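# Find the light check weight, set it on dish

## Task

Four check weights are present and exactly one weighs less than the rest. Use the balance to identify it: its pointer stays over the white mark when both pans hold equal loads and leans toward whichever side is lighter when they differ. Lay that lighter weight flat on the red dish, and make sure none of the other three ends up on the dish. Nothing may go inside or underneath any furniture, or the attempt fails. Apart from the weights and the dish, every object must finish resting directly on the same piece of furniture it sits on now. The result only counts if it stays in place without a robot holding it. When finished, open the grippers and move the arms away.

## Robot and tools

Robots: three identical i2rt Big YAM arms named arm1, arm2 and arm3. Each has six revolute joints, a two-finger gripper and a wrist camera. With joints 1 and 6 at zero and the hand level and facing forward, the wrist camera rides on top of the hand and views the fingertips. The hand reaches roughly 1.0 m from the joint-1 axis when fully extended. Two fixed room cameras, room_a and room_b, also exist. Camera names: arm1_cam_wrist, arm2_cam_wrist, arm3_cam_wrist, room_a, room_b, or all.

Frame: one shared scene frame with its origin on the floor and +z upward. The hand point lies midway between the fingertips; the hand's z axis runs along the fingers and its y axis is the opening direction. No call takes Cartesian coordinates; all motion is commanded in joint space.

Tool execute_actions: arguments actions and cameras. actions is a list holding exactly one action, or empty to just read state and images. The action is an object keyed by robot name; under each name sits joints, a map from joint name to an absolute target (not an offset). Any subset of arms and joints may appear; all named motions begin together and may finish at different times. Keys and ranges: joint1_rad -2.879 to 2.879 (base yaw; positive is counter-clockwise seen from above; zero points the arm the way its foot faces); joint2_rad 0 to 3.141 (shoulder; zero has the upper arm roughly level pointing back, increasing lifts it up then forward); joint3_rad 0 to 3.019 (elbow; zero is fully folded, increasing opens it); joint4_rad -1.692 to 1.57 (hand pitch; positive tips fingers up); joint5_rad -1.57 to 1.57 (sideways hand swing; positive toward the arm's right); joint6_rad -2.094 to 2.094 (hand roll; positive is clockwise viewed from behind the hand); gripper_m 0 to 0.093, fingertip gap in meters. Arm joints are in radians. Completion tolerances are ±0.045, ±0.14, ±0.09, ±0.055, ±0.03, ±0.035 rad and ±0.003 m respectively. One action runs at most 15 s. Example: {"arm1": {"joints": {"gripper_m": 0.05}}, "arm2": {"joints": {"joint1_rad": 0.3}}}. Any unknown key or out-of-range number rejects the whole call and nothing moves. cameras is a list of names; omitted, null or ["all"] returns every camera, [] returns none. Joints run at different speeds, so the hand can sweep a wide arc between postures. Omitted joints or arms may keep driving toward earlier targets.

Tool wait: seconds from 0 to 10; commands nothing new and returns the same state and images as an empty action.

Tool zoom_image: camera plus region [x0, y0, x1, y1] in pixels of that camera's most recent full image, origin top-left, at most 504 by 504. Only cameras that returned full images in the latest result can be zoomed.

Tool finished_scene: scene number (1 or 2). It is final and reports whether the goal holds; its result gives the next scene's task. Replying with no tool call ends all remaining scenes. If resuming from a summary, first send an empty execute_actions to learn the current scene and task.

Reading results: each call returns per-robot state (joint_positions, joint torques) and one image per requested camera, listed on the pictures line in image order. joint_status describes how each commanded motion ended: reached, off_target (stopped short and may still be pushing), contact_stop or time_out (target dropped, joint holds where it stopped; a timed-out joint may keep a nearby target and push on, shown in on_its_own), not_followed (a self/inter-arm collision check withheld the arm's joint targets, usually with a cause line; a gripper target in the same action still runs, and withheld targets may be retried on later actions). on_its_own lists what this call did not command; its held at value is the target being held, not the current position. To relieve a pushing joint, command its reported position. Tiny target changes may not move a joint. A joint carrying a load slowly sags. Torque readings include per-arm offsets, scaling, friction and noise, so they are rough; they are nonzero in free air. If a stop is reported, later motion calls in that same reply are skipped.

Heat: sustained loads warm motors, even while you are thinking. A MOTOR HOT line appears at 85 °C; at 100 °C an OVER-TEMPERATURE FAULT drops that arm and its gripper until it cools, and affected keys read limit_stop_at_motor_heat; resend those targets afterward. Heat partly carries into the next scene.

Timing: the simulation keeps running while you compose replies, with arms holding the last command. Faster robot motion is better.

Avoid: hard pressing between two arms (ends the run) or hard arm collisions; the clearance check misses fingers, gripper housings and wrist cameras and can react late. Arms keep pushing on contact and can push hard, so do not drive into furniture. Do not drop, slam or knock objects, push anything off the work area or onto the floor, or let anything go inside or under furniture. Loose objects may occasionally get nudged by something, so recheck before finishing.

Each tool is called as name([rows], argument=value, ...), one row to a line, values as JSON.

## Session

execute_actions(actions=[])

Scene clock: 0.00 s.
Joint torques (N m, as the arm reports them, + toward a larger angle): no reading
Motor temperatures (°C, as the motors report them): arm1=[20 24 23 21 20 21] | arm2=[23 24 21 23 20 24] | arm3=[23 23 24 22 23 22]
arm1.joint_positions: joint1_rad=+0.398 joint2_rad=+0.623 joint3_rad=+1.420 joint4_rad=-1.513 joint5_rad=-0.166 joint6_rad=-0.163 gripper_m=+0.094
arm1.joint_status: not commanded
arm1.hand: x=-0.8491 y=-0.2921 z=+1.3651 quat_wxyz=(-0.379, -0.374, -0.827, +0.179) (m; scene frame)
arm2.joint_positions: joint1_rad=-0.610 joint2_rad=+0.469 joint3_rad=+1.347 joint4_rad=-1.601 joint5_rad=-0.218 joint6_rad=+0.309 gripper_m=+0.094
arm2.joint_status: not commanded
arm2.hand: x=-0.1564 y=-0.1630 z=+1.4035 quat_wxyz=(-0.336, -0.826, -0.374, +0.254) (m; scene frame)
arm3.joint_positions: joint1_rad=-0.641 joint2_rad=+0.520 joint3_rad=+1.408 joint4_rad=-1.406 joint5_rad=+0.063 joint6_rad=+0.271 gripper_m=+0.095
arm3.joint_status: not commanded
arm3.hand: x=+1.1749 y=+0.3008 z=+1.3612 quat_wxyz=(-0.410, +0.336, -0.795, -0.296) (m; scene frame)
pictures: arm1_cam_wrist, arm2_cam_wrist, arm3_cam_wrist, room_a, room_b
Images, in order (width x height): arm1_cam_wrist 896x504, arm2_cam_wrist 896x504, arm3_cam_wrist 896x504, room_a 896x504, room_b 896x504.

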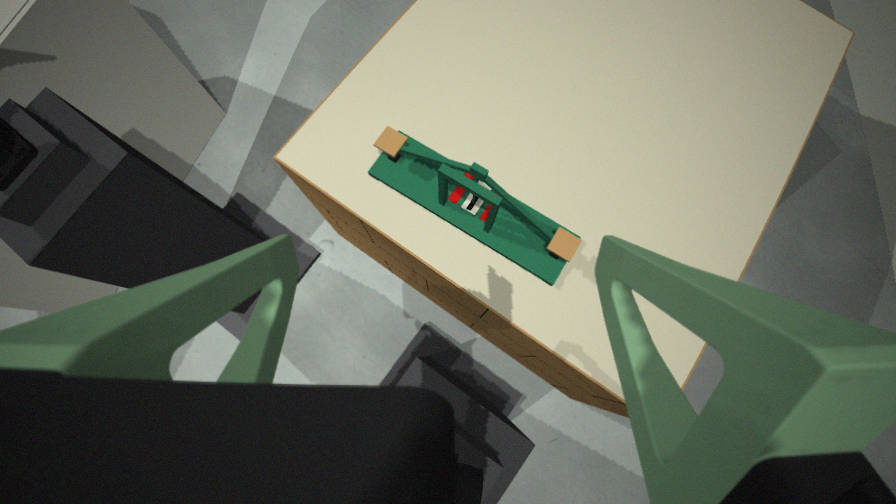

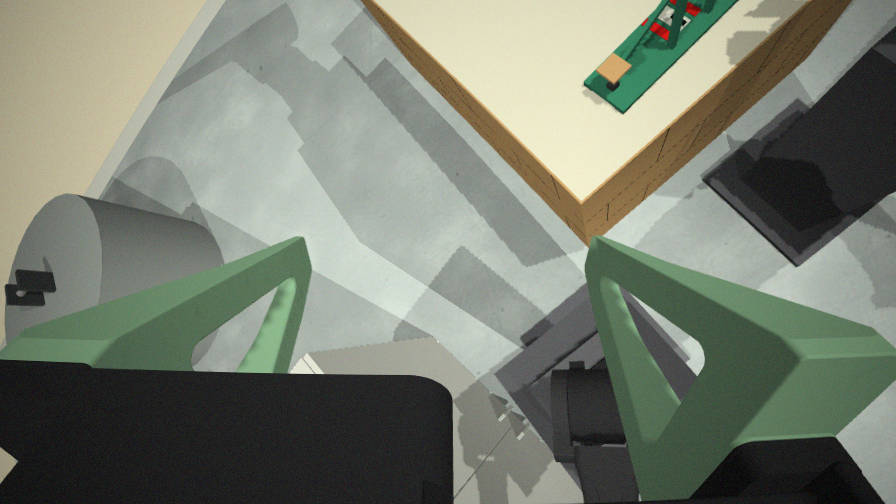

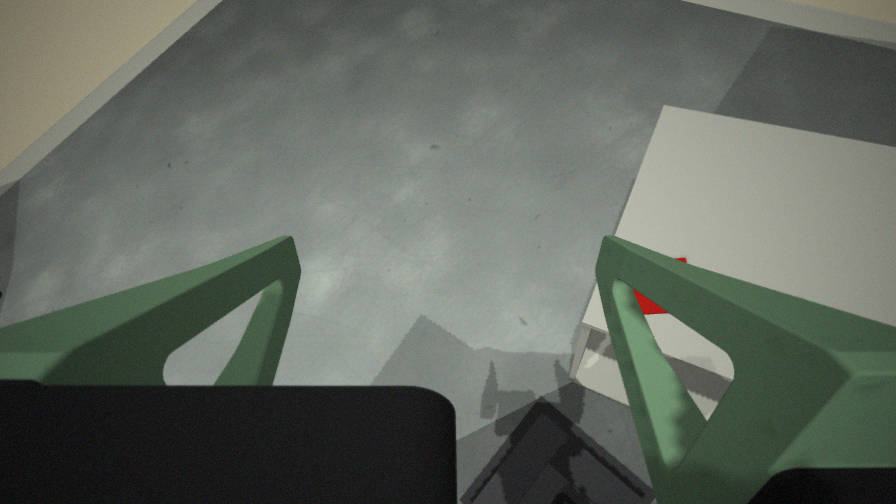

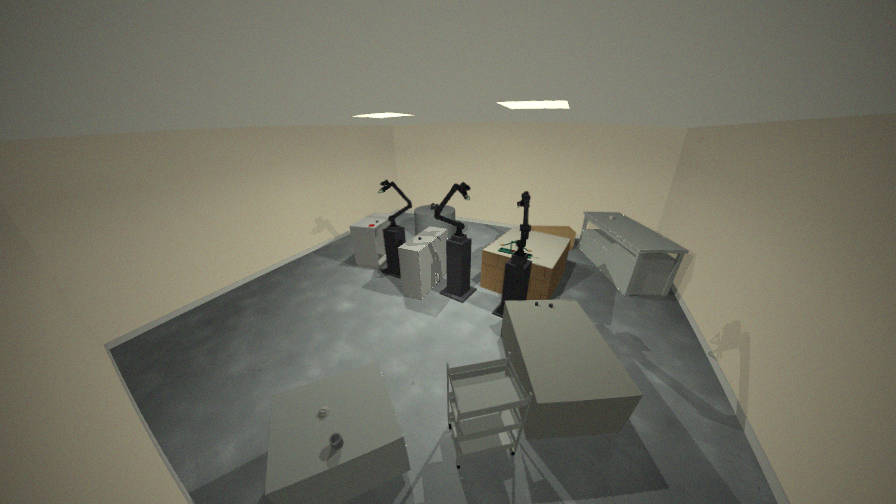

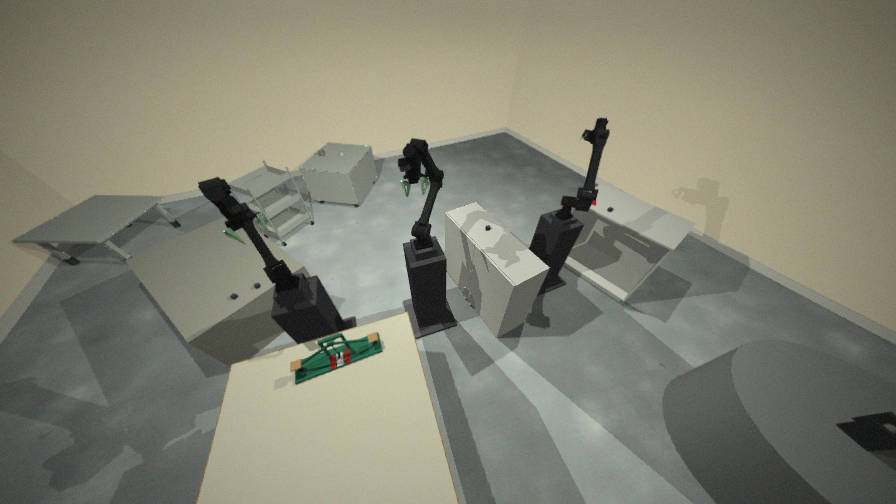

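zoom_image(camera="room_b", region=[120, 170, 420, 400])

zoom_image(camera="room_b", region=[400, 110, 700, 340])

zoom_image(camera="room_a", region=[340, 170, 600, 340])

zoom_image(camera="arm1_cam_wrist", region=[350, 110, 600, 300])

Region (120, 170, 420, 400) of room_b's 896x504 image, scaled by 1.680, with more detail than that image has; it fills the top 386 rows of this view, and the rest is white.

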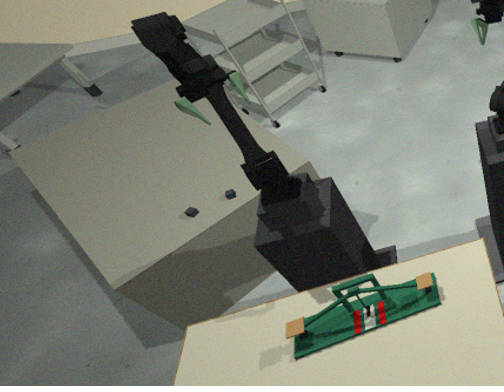

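Region (400, 110, 700, 340) of room_b's 896x504 image, scaled by 1.680, with more detail than that image has; it fills the top 386 rows of this view, and the rest is white.

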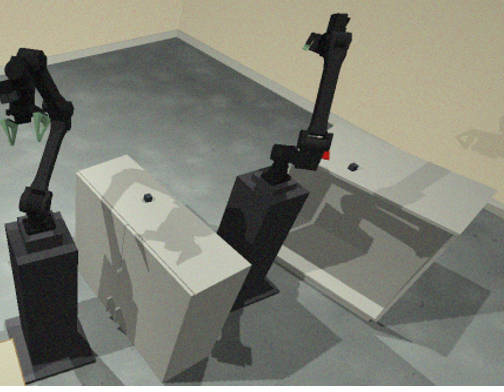

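Region (340, 170, 600, 340) of room_a's 896x504 image, scaled by 1.938, with more detail than that image has; it fills the top 330 rows of this view, and the rest is white.

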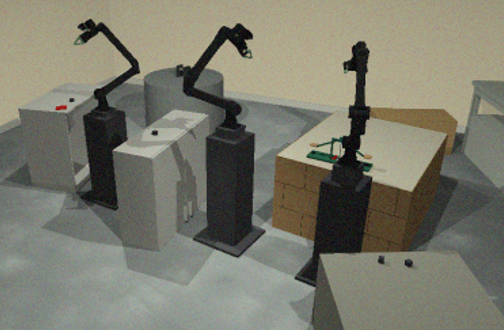

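Region (350, 110, 600, 300) of arm1_cam_wrist's 896x504 image, scaled by 2.016, with more detail than that image has; it fills the top 383 rows of this view, and the rest is white.

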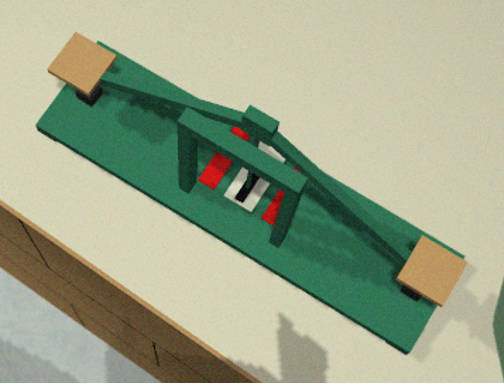

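zoom_image(camera="arm3_cam_wrist", region=[560, 220, 780, 420])

Region (560, 220, 780, 420) of arm3_cam_wrist's 896x504 image, scaled by 2.291, with more detail than that image has; it fills the top 458 rows of this view, and the rest is white.

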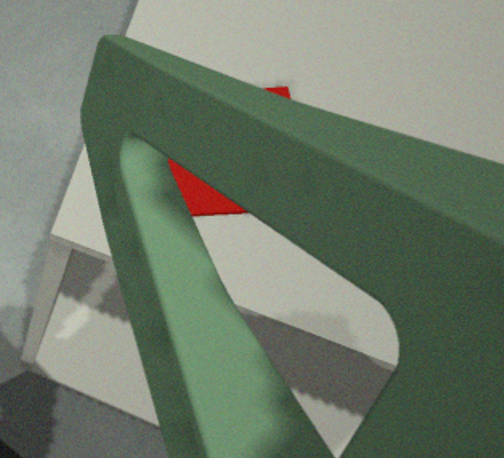

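execute_actions([
  {"arm1": {"joints": {"joint1_rad": -2.38, "joint2_rad": 2.41, "joint3_rad": 1.69, "joint4_rad": -0.8, "joint5_rad": 0.0, "joint6_rad": 0.0, "gripper_m": 0.075}}, "arm2": {"joints": {"joint1_rad": 1.83, "joint2_rad": 1.94, "joint3_rad": 1.54, "joint4_rad": -1.12, "joint5_rad": 0.0, "joint6_rad": 0.0, "gripper_m": 0.075}}, "arm3": {"joints": {"joint1_rad": -1.375, "joint2_rad": 1.37, "joint3_rad": 0.95, "joint4_rad": -1.12, "joint5_rad": 0.0, "joint6_rad": -0.55, "gripper_m": 0.093}}},
], cameras=["arm1_cam_wrist", "arm2_cam_wrist", "arm3_cam_wrist", "room_b"])

Scene clock: 16.03 s.
Joint torques (N m, as the arm reports them, + toward a larger angle): arm1=[  0.27 -17.87   5.79   0.43  -0.03   0.13] | arm2=[ -0.19 -21.77  10.57   0.49  -0.02  -0.02] | arm3=[ 0.47 -4.45  9.15  0.96 -0.05 -0.12]
Motor temperatures (°C, as the motors report them): arm1=[20 24 25 21 20 21] | arm2=[23 25 23 23 20 24] | arm3=[23 23 26 22 23 22]
arm1.joint_positions: joint1_rad=-2.380 joint2_rad=+2.409 joint3_rad=+1.692 joint4_rad=-0.800 joint5_rad=+0.001 joint6_rad=-0.007 gripper_m=+0.075
arm1.joint_status: all done
arm1.hand: x=-1.4556 y=+0.3092 z=+0.6838 quat_wxyz=(+0.012, -0.936, +0.350, +0.025) (m; scene frame)
arm2.joint_positions: joint1_rad=+1.836 joint2_rad=+1.958 joint3_rad=+1.525 joint4_rad=-1.118 joint5_rad=+0.000 joint6_rad=+0.005 gripper_m=+0.075
arm2.joint_status: all done
arm2.hand: x=+0.4212 y=+0.1830 z=+0.9565 quat_wxyz=(-0.010, +0.179, -0.984, -0.002) (m; scene frame)
arm3.joint_positions: joint1_rad=-1.376 joint2_rad=+1.345 joint3_rad=+0.929 joint4_rad=-1.131 joint5_rad=-0.001 joint6_rad=-0.539 gripper_m=+0.093
arm3.joint_status: all done
arm3.hand: x=+1.4222 y=+0.2737 z=+0.9264 quat_wxyz=(-0.017, +0.438, -0.899, +0.002) (m; scene frame)
pictures: arm1_cam_wrist, arm2_cam_wrist, arm3_cam_wrist, room_b
Images, in order (width x height): arm1_cam_wrist 896x504, arm2_cam_wrist 896x504, arm3_cam_wrist 896x504, room_b 896x504.

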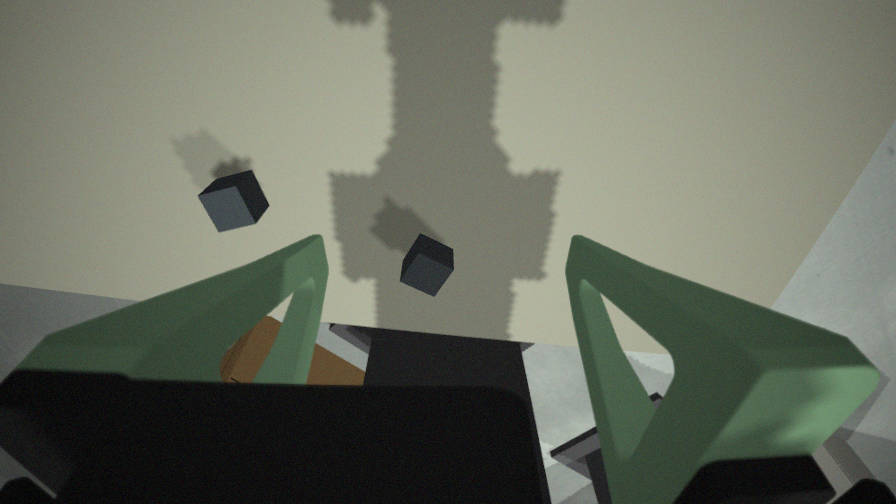

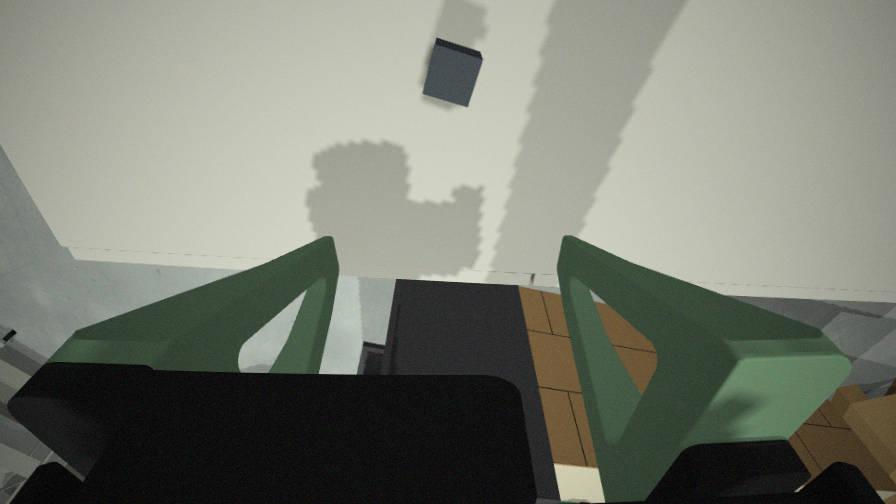

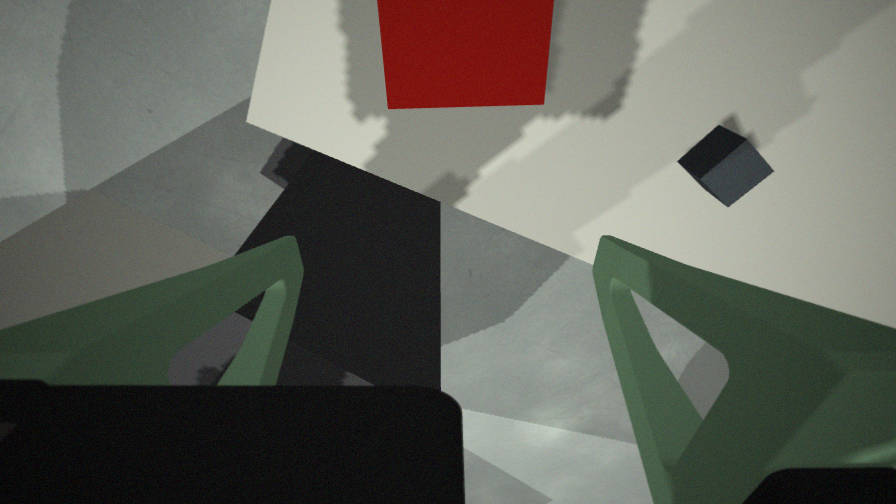

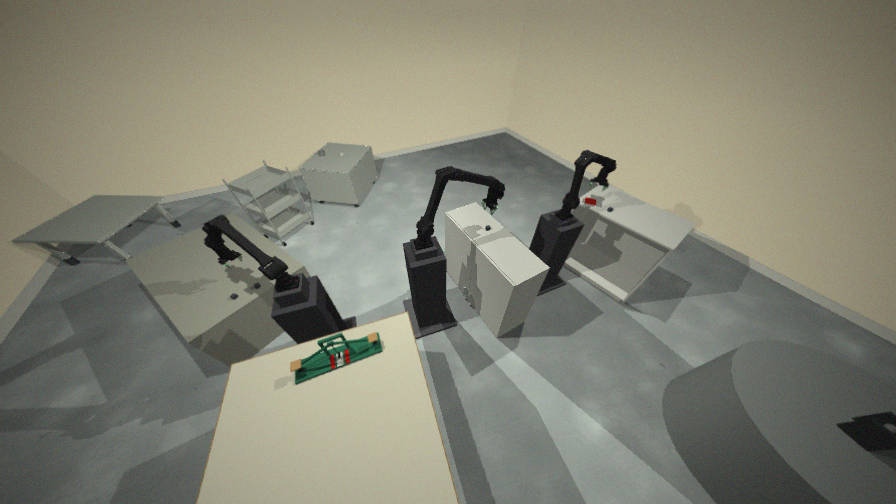

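Good views. Zooming for measurement.

zoom_image(camera="arm1_cam_wrist", region=[380, 215, 480, 315])

zoom_image(camera="arm1_cam_wrist", region=[185, 150, 285, 250])

zoom_image(camera="arm2_cam_wrist", region=[400, 20, 500, 120])

zoom_image(camera="arm3_cam_wrist", region=[665, 105, 785, 225])

zoom_image(camera="arm3_cam_wrist", region=[360, 0, 570, 130])

Region (380, 215, 480, 315) of arm1_cam_wrist's 896x504 image, scaled by 5.040, with more detail than that image has.

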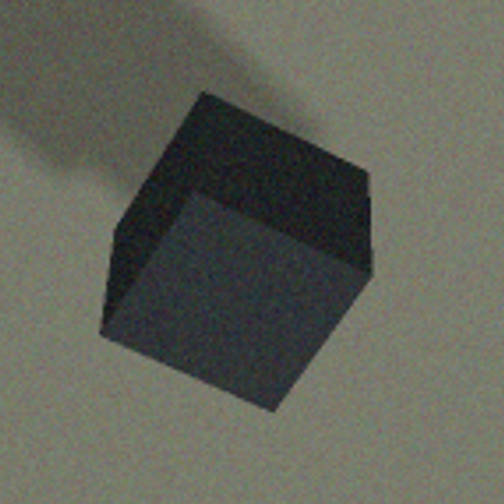

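Region (185, 150, 285, 250) of arm1_cam_wrist's 896x504 image, scaled by 5.040, with more detail than that image has.

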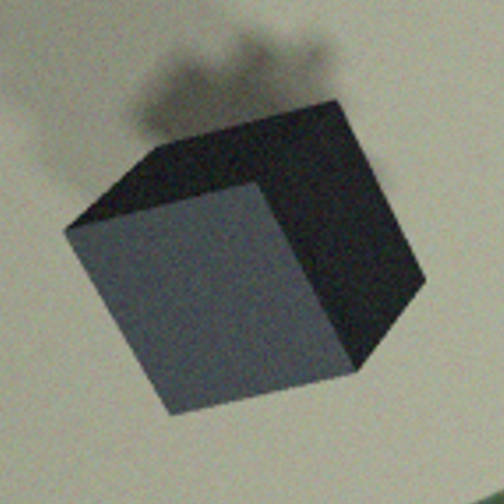

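Region (400, 20, 500, 120) of arm2_cam_wrist's 896x504 image, scaled by 5.040, with more detail than that image has.

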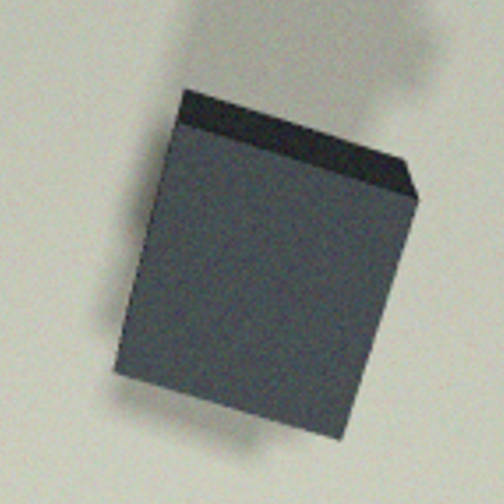

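Region (665, 105, 785, 225) of arm3_cam_wrist's 896x504 image, scaled by 4.200, with more detail than that image has.

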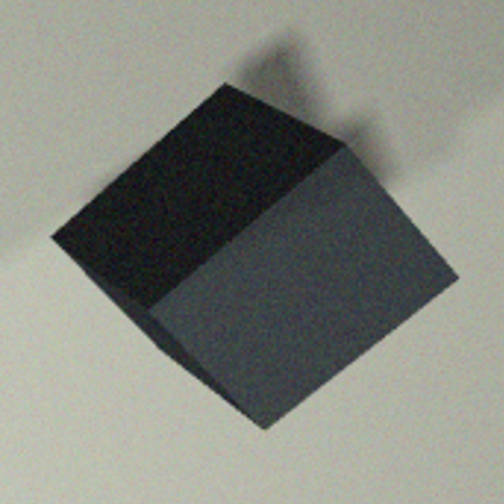

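Region (360, 0, 570, 130) of arm3_cam_wrist's 896x504 image, scaled by 2.400, with more detail than that image has; it fills the top 312 rows of this view, and the rest is white.

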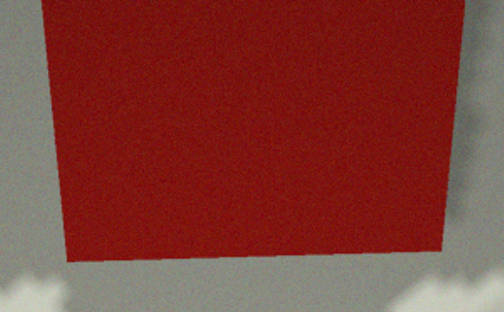

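execute_actions([
  {"arm1": {"joints": {"joint1_rad": -2.346, "joint2_rad": 2.552, "joint3_rad": 1.455, "joint4_rad": -0.43, "joint6_rad": 0.55, "gripper_m": 0.093}}, "arm2": {"joints": {"joint2_rad": 2.235, "joint4_rad": -0.85, "joint6_rad": 0.295}}, "arm3": {"joints": {"joint1_rad": -1.33, "joint2_rad": 1.66, "joint4_rad": -0.865, "joint6_rad": -0.51}}},
], cameras=["arm1_cam_wrist", "arm2_cam_wrist", "arm3_cam_wrist"])

Scene clock: 24.43 s.
Joint torques (N m, as the arm reports them, + toward a larger angle): arm1=[  0.06 -17.34   4.98   0.69   0.01   0.15] | arm2=[  0.46 -22.79   8.95   0.9    0.1    0.09] | arm3=[ 0.65 -9.08  7.78  1.09 -0.04  0.09]
Motor temperatures (°C, as the motors report them): arm1=[20 25 25 21 20 21] | arm2=[23 25 23 23 20 24] | arm3=[23 23 27 22 23 22]
arm1.joint_positions: joint1_rad=-2.344 joint2_rad=+2.573 joint3_rad=+1.430 joint4_rad=-0.440 joint5_rad=+0.001 joint6_rad=+0.541 gripper_m=+0.093
arm1.joint_status: all done
arm1.hand: x=-1.3809 y=+0.2178 z=+0.5306 quat_wxyz=(+0.001, -0.817, +0.576, -0.005) (m; scene frame)
arm2.joint_positions: joint1_rad=+1.828 joint2_rad=+2.246 joint3_rad=+1.523 joint4_rad=-0.862 joint5_rad=-0.004 joint6_rad=+0.288 gripper_m=+0.075
arm2.joint_status: all done
arm2.hand: x=+0.4368 y=+0.1850 z=+0.7923 quat_wxyz=(+0.007, +0.035, -0.999, +0.001) (m; scene frame)
arm3.joint_positions: joint1_rad=-1.332 joint2_rad=+1.655 joint3_rad=+0.929 joint4_rad=-0.881 joint5_rad=-0.001 joint6_rad=-0.521 gripper_m=+0.093
arm3.joint_status: all done
arm3.hand: x=+1.4539 y=+0.3041 z=+0.8148 quat_wxyz=(+0.013, +0.450, -0.893, +0.000) (m; scene frame)
pictures: arm1_cam_wrist, arm2_cam_wrist, arm3_cam_wrist
Images, in order (width x height): arm1_cam_wrist 896x504, arm2_cam_wrist 896x504, arm3_cam_wrist 896x504.

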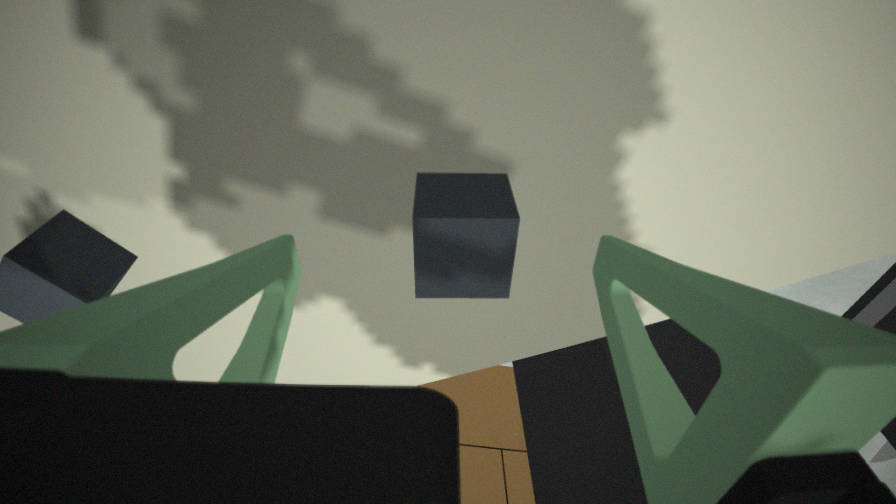

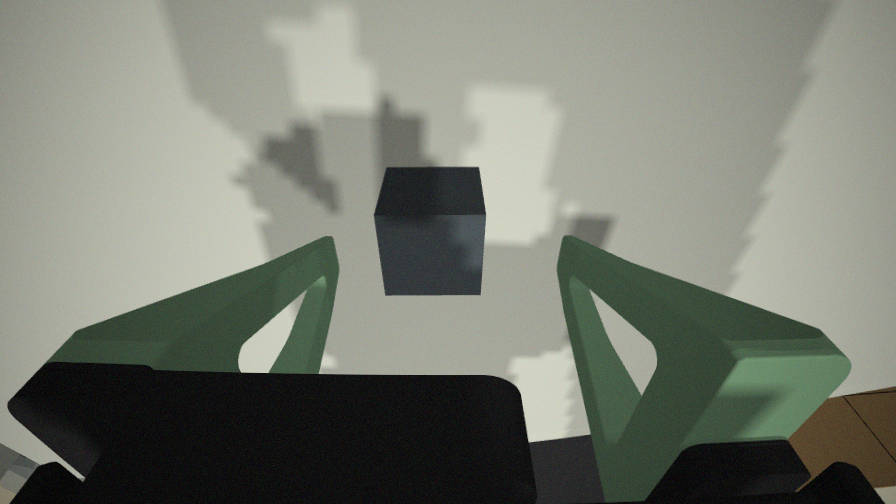

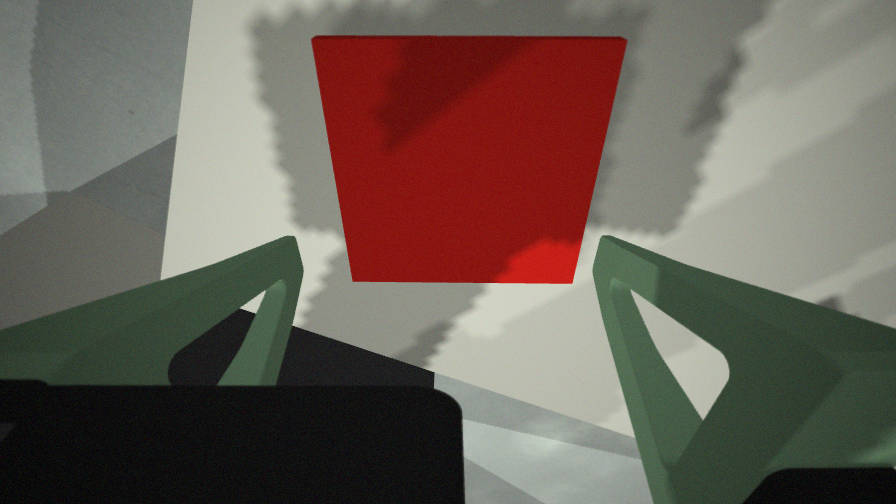

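execute_actions(actions=[])

Scene clock: 25.63 s.
Joint torques (N m, as the arm reports them, + toward a larger angle): arm1=[  0.07 -17.35   4.99   0.69   0.02   0.15] | arm2=[  0.19 -22.74   8.99   0.92   0.11   0.11] | arm3=[ 0.73 -9.26  7.8   1.11 -0.04  0.1 ]
Motor temperatures (°C, as the motors report them): arm1=[20 25 25 21 20 21] | arm2=[23 25 23 23 20 24] | arm3=[23 23 27 22 23 22]
arm1.joint_positions: joint1_rad=-2.344 joint2_rad=+2.573 joint3_rad=+1.430 joint4_rad=-0.440 joint5_rad=+0.001 joint6_rad=+0.541 gripper_m=+0.093
arm1.joint_status: all done
arm1.hand: x=-1.3809 y=+0.2178 z=+0.5306 quat_wxyz=(+0.001, -0.817, +0.576, -0.005) (m; scene frame)
arm2.joint_positions: joint1_rad=+1.828 joint2_rad=+2.246 joint3_rad=+1.523 joint4_rad=-0.862 joint5_rad=-0.004 joint6_rad=+0.288 gripper_m=+0.075
arm2.joint_status: all done
arm2.hand: x=+0.4368 y=+0.1850 z=+0.7923 quat_wxyz=(+0.007, +0.035, -0.999, +0.001) (m; scene frame)
arm3.joint_positions: joint1_rad=-1.332 joint2_rad=+1.655 joint3_rad=+0.929 joint4_rad=-0.881 joint5_rad=-0.001 joint6_rad=-0.521 gripper_m=+0.093
arm3.joint_status: all done
arm3.hand: x=+1.4539 y=+0.3041 z=+0.8148 quat_wxyz=(+0.013, +0.450, -0.893, +0.000) (m; scene frame)
pictures: arm1_cam_wrist, arm2_cam_wrist, arm3_cam_wrist, room_a, room_b
Images, in order (width x height): arm1_cam_wrist 896x504, arm2_cam_wrist 896x504, arm3_cam_wrist 896x504, room_a 896x504, room_b 896x504.

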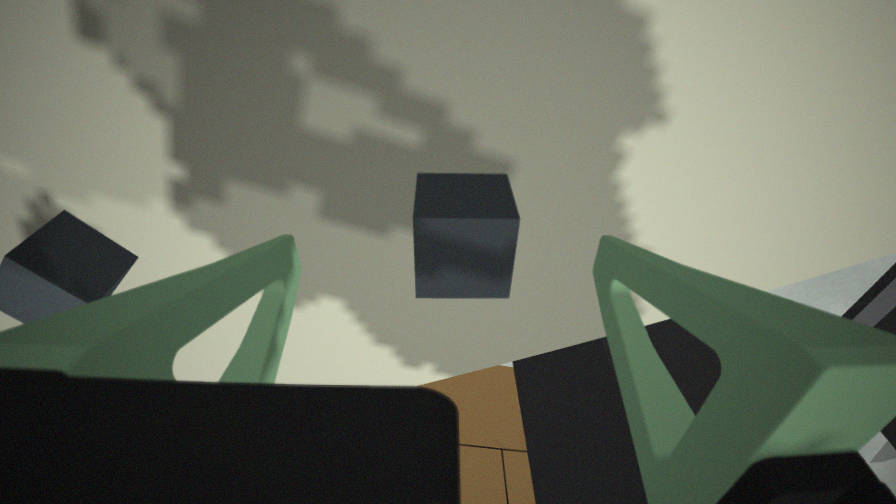

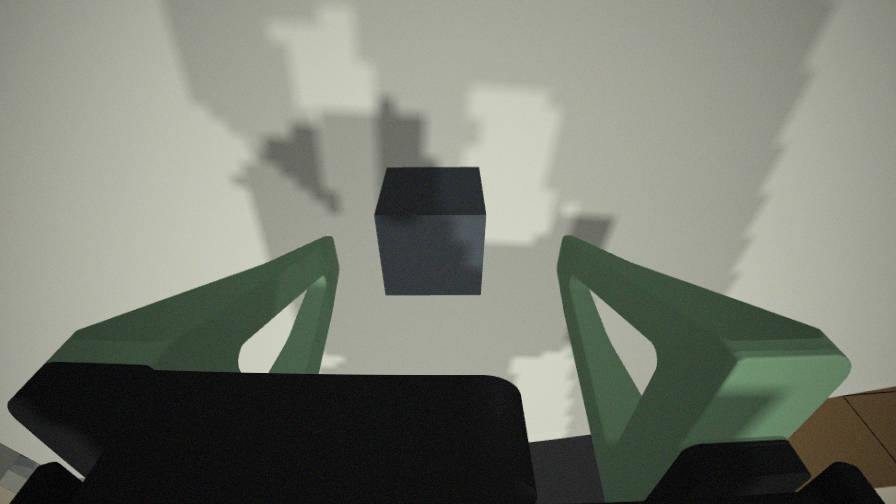

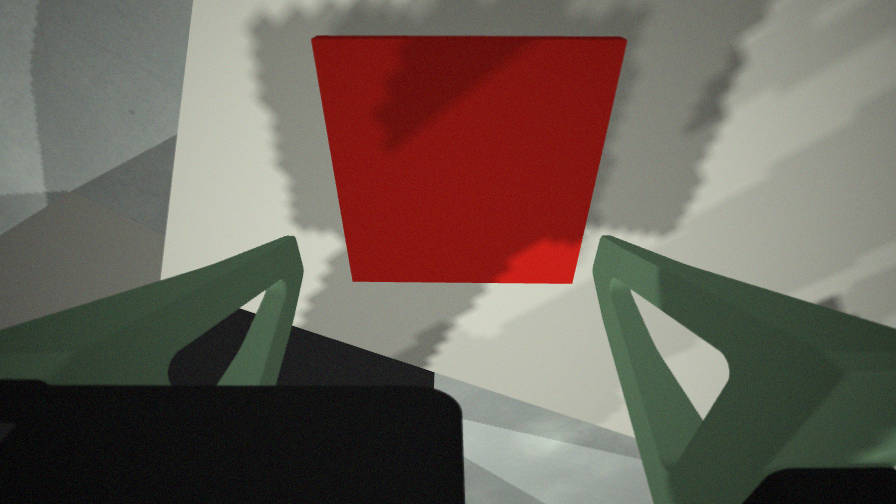

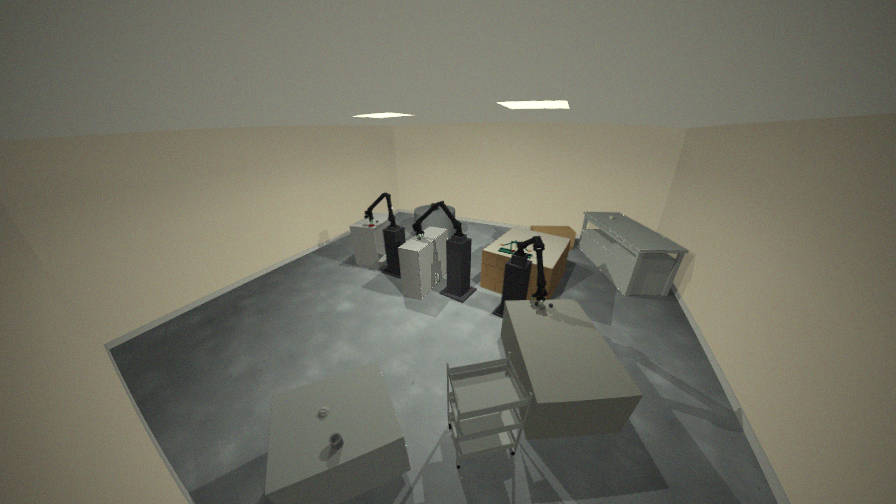

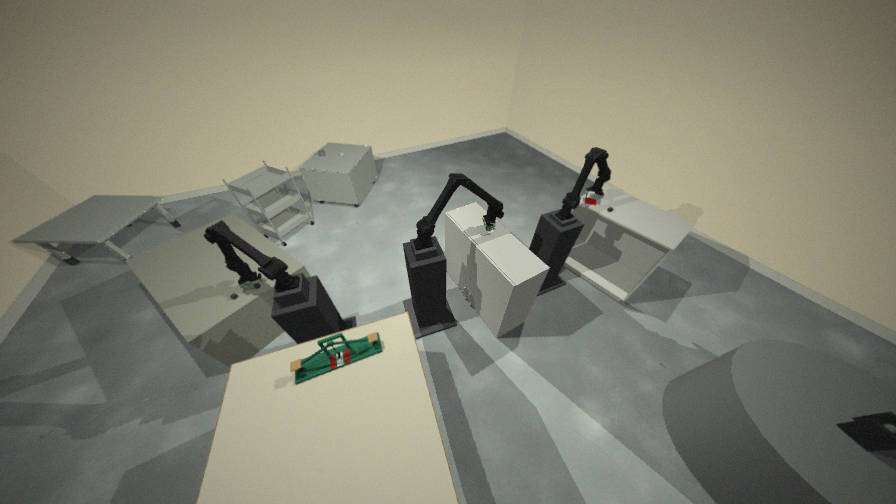

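execute_actions([
  {"arm1":{"joints":{"joint2_rad":2.585,"gripper_m":0.022}},"arm2":{"joints":{"gripper_m":0.022}},"arm3":{"joints":{"joint2_rad":1.705,"joint4_rad":-0.795}}},
], cameras=["arm1_cam_wrist","arm2_cam_wrist","arm3_cam_wrist"])

Scene clock: 29.47 s.
Joint torques (N m, as the arm reports them, + toward a larger angle): arm1=[  0.13 -15.     4.97   0.68  -0.03   0.15] | arm2=[  0.04 -22.71   8.96   0.91   0.08   0.08] | arm3=[ 0.7  -7.68  7.82  1.26 -0.05  0.09]
Motor temperatures (°C, as the motors report them): arm1=[20 26 25 21 20 21] | arm2=[23 26 23 23 20 24] | arm3=[23 23 27 22 23 22]
arm1.joint_positions: joint1_rad=-2.345 joint2_rad=+2.574 joint3_rad=+1.430 joint4_rad=-0.439 joint5_rad=+0.002 joint6_rad=+0.542 gripper_m=+0.028
arm1.joint_status: gripper_m off_target (ended at +0.028, target +0.022); the others done
arm1.hand: x=-1.3803 y=+0.2182 z=+0.5302 quat_wxyz=(+0.002, -0.817, +0.577, -0.005) (m; scene frame)
arm2.joint_positions: joint1_rad=+1.829 joint2_rad=+2.246 joint3_rad=+1.523 joint4_rad=-0.861 joint5_rad=-0.002 joint6_rad=+0.289 gripper_m=+0.029
arm2.joint_status: gripper_m off_target (ended at +0.029, target +0.022)
arm2.hand: x=+0.4370 y=+0.1851 z=+0.7923 quat_wxyz=(+0.007, +0.034, -0.999, +0.001) (m; scene frame)
arm3.joint_positions: joint1_rad=-1.332 joint2_rad=+1.674 joint3_rad=+0.929 joint4_rad=-0.813 joint5_rad=-0.001 joint6_rad=-0.521 gripper_m=+0.093
arm3.joint_status: all done
arm3.hand: x=+1.4671 y=+0.3098 z=+0.8076 quat_wxyz=(-0.012, +0.450, -0.893, +0.002) (m; scene frame)
pictures: arm1_cam_wrist, arm2_cam_wrist, arm3_cam_wrist
Images, in order (width x height): arm1_cam_wrist 896x504, arm2_cam_wrist 896x504, arm3_cam_wrist 896x504.

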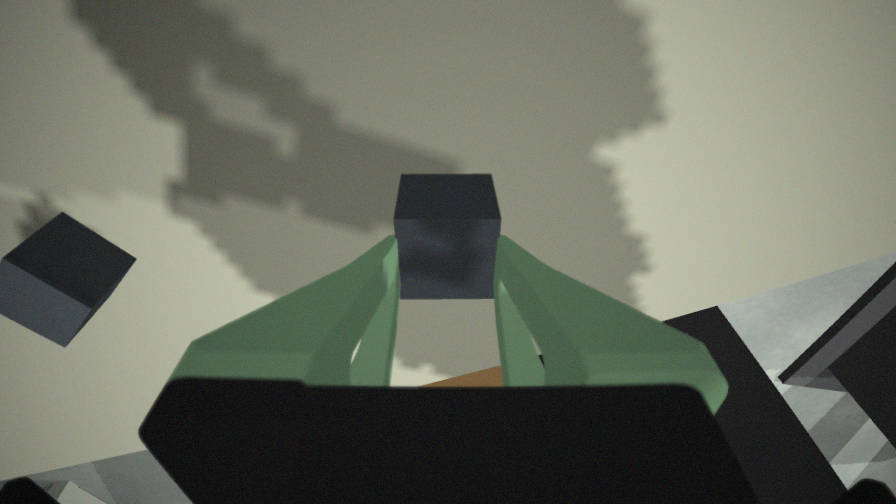

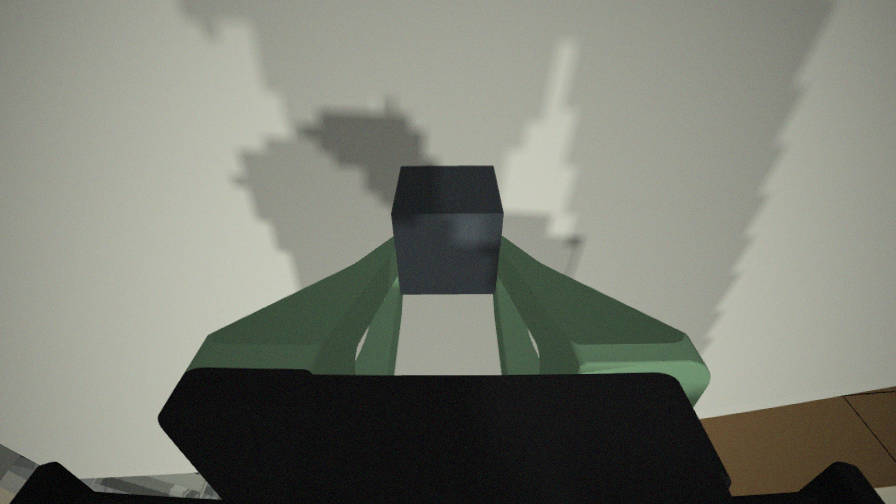

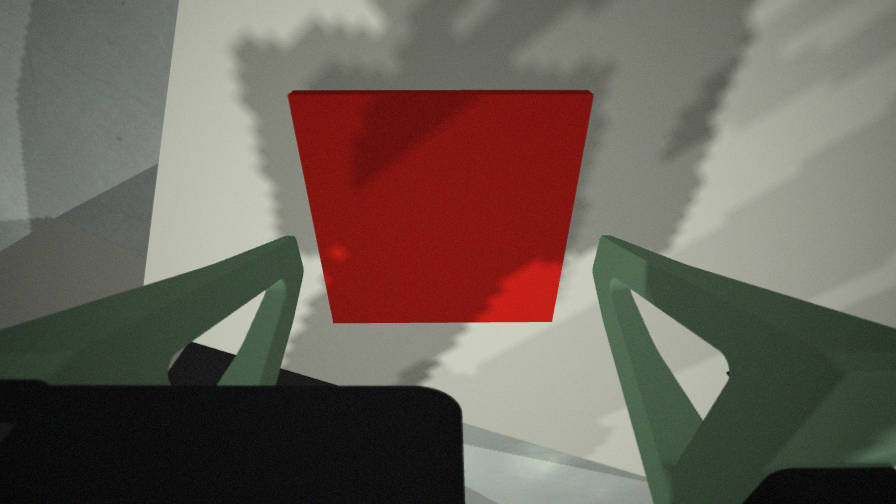

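execute_actions([
  {"arm1":{"joints":{"joint1_rad":0.046,"joint2_rad":1.975,"joint3_rad":1.08,"joint4_rad":-0.625,"joint6_rad":1.56}},"arm2":{"joints":{"joint1_rad":-0.72,"joint2_rad":2.235,"joint3_rad":1.715,"joint4_rad":-1.016,"joint6_rad":0.81}},"arm3":{"joints":{"joint2_rad":1.738}}},
], cameras=["arm1_cam_wrist","arm2_cam_wrist","arm3_cam_wrist","room_b"])

Scene clock: 35.13 s.
Joint torques (N m, as the arm reports them, + toward a larger angle): arm1=[ -0.33 -12.74   4.93   0.03   0.16   0.15] | arm2=[ -0.15 -24.95   9.89   0.15  -0.03   0.09] | arm3=[ 0.73 -8.09  7.51  1.18 -0.05  0.09]
Motor temperatures (°C, as the motors report them): arm1=[20 26 25 21 20 21] | arm2=[23 26 23 23 20 24] | arm3=[23 24 28 22 23 22]
arm1.joint_positions: joint1_rad=+0.053 joint2_rad=+1.980 joint3_rad=+1.080 joint4_rad=-0.617 joint5_rad=-0.002 joint6_rad=+1.551 gripper_m=+0.028
arm1.joint_status: all done
arm1.hand: x=-0.9016 y=-0.6022 z=+0.7499 quat_wxyz=(-0.025, -0.997, -0.080, -0.003) (m; scene frame)
arm2.joint_positions: joint1_rad=-0.714 joint2_rad=+2.257 joint3_rad=+1.699 joint4_rad=-1.005 joint5_rad=+0.002 joint6_rad=+0.805 gripper_m=+0.029
arm2.joint_status: all done
arm2.hand: x=-0.4896 y=-0.5460 z=+0.8399 quat_wxyz=(-0.003, -0.997, -0.076, +0.003) (m; scene frame)
arm3.joint_positions: joint1_rad=-1.332 joint2_rad=+1.711 joint3_rad=+0.929 joint4_rad=-0.813 joint5_rad=-0.001 joint6_rad=-0.521 gripper_m=+0.093
arm3.joint_status: all done
arm3.hand: x=+1.4625 y=+0.3078 z=+0.7933 quat_wxyz=(+0.007, +0.450, -0.893, +0.001) (m; scene frame)
pictures: arm1_cam_wrist, arm2_cam_wrist, arm3_cam_wrist, room_b
Images, in order (width x height): arm1_cam_wrist 896x504, arm2_cam_wrist 896x504, arm3_cam_wrist 896x504, room_b 896x504.

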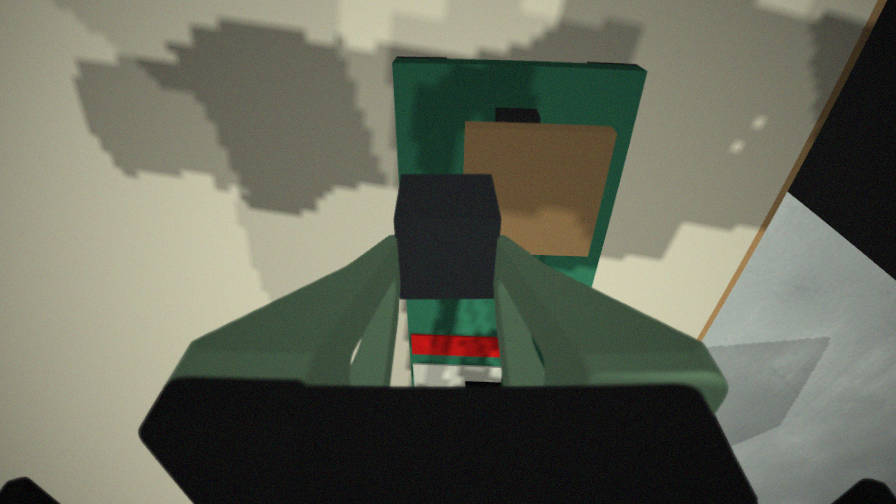

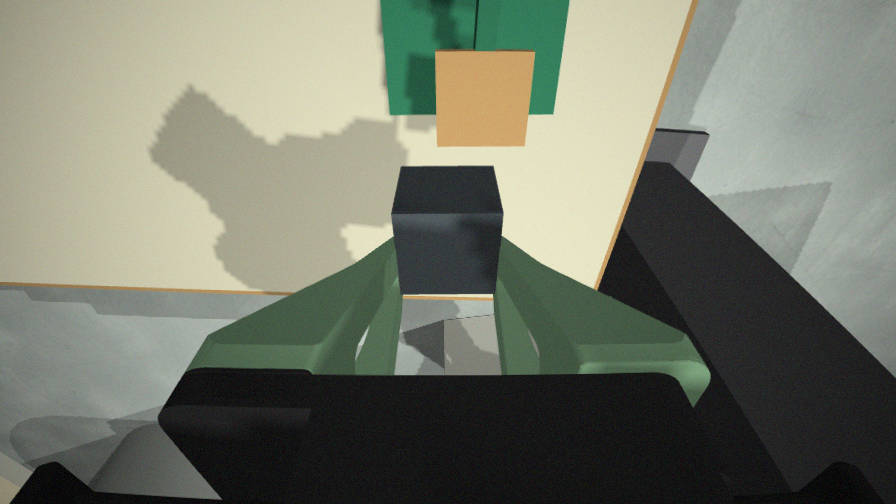

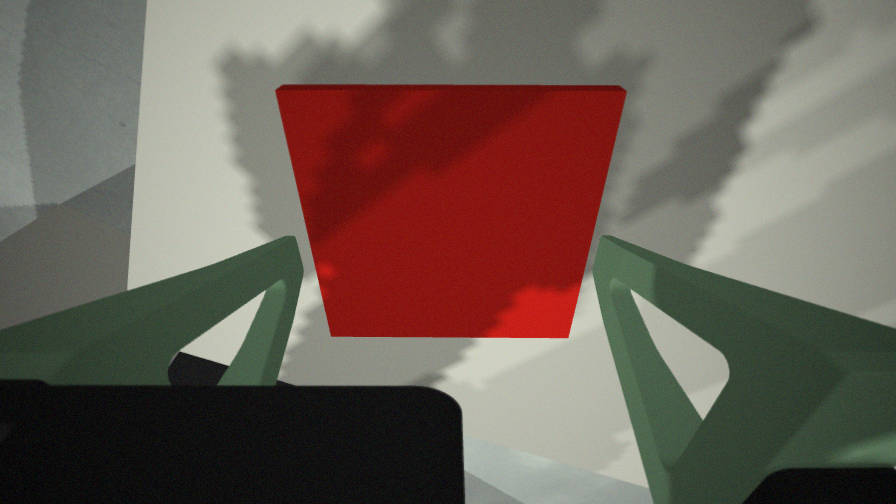

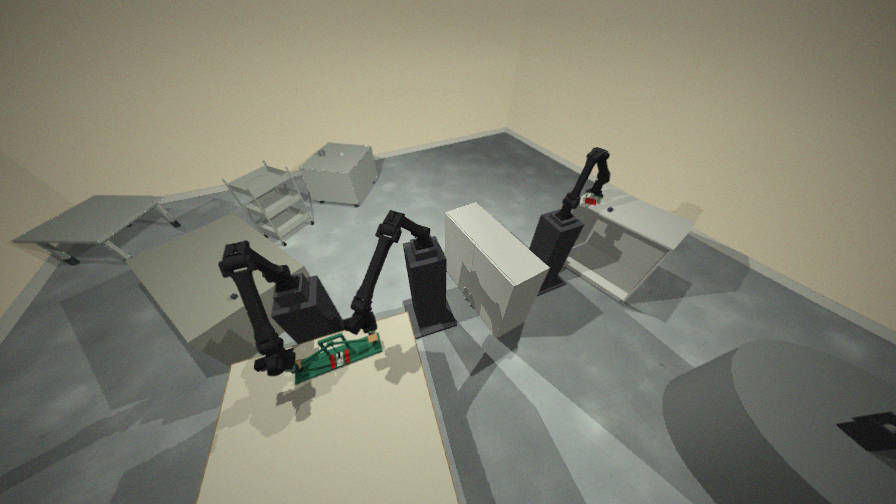

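zoom_image(camera="arm1_cam_wrist", region=[380, 40, 680, 320])

zoom_image(camera="arm2_cam_wrist", region=[360, 0, 600, 220])

Region (380, 40, 680, 320) of arm1_cam_wrist's 896x504 image, scaled by 1.680, with more detail than that image has; it fills the top 470 rows of this view, and the rest is white.

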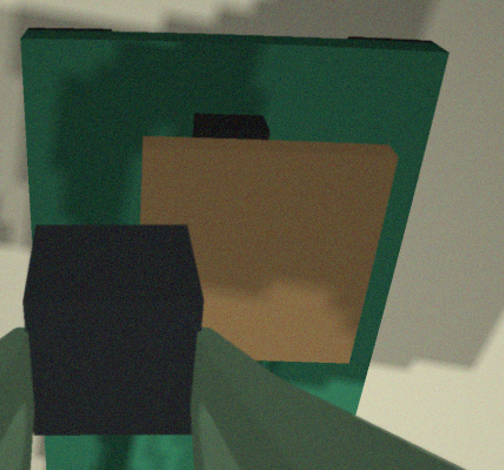

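Region (360, 0, 600, 220) of arm2_cam_wrist's 896x504 image, scaled by 2.100, with more detail than that image has; it fills the top 462 rows of this view, and the rest is white.

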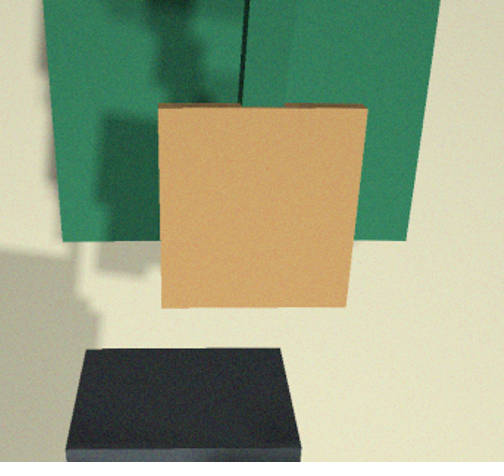

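zoom_image(camera="room_b", region=[250, 300, 410, 400])

zoom_image(camera="arm3_cam_wrist", region=[240, 60, 660, 360])

Region (250, 300, 410, 400) of room_b's 896x504 image, scaled by 3.150, with more detail than that image has; it fills the top 315 rows of this view, and the rest is white.

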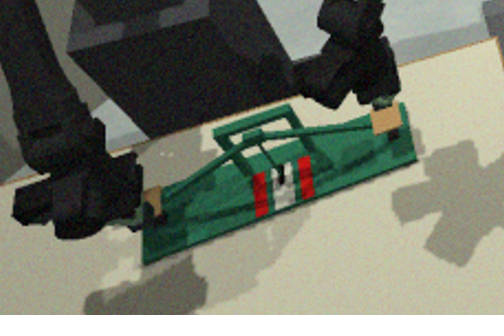

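Region (240, 60, 660, 360) of arm3_cam_wrist's 896x504 image, scaled by 1.200, with more detail than that image has; it fills the top 360 rows of this view, and the rest is white.

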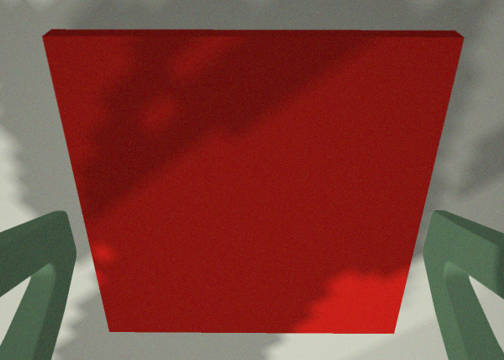

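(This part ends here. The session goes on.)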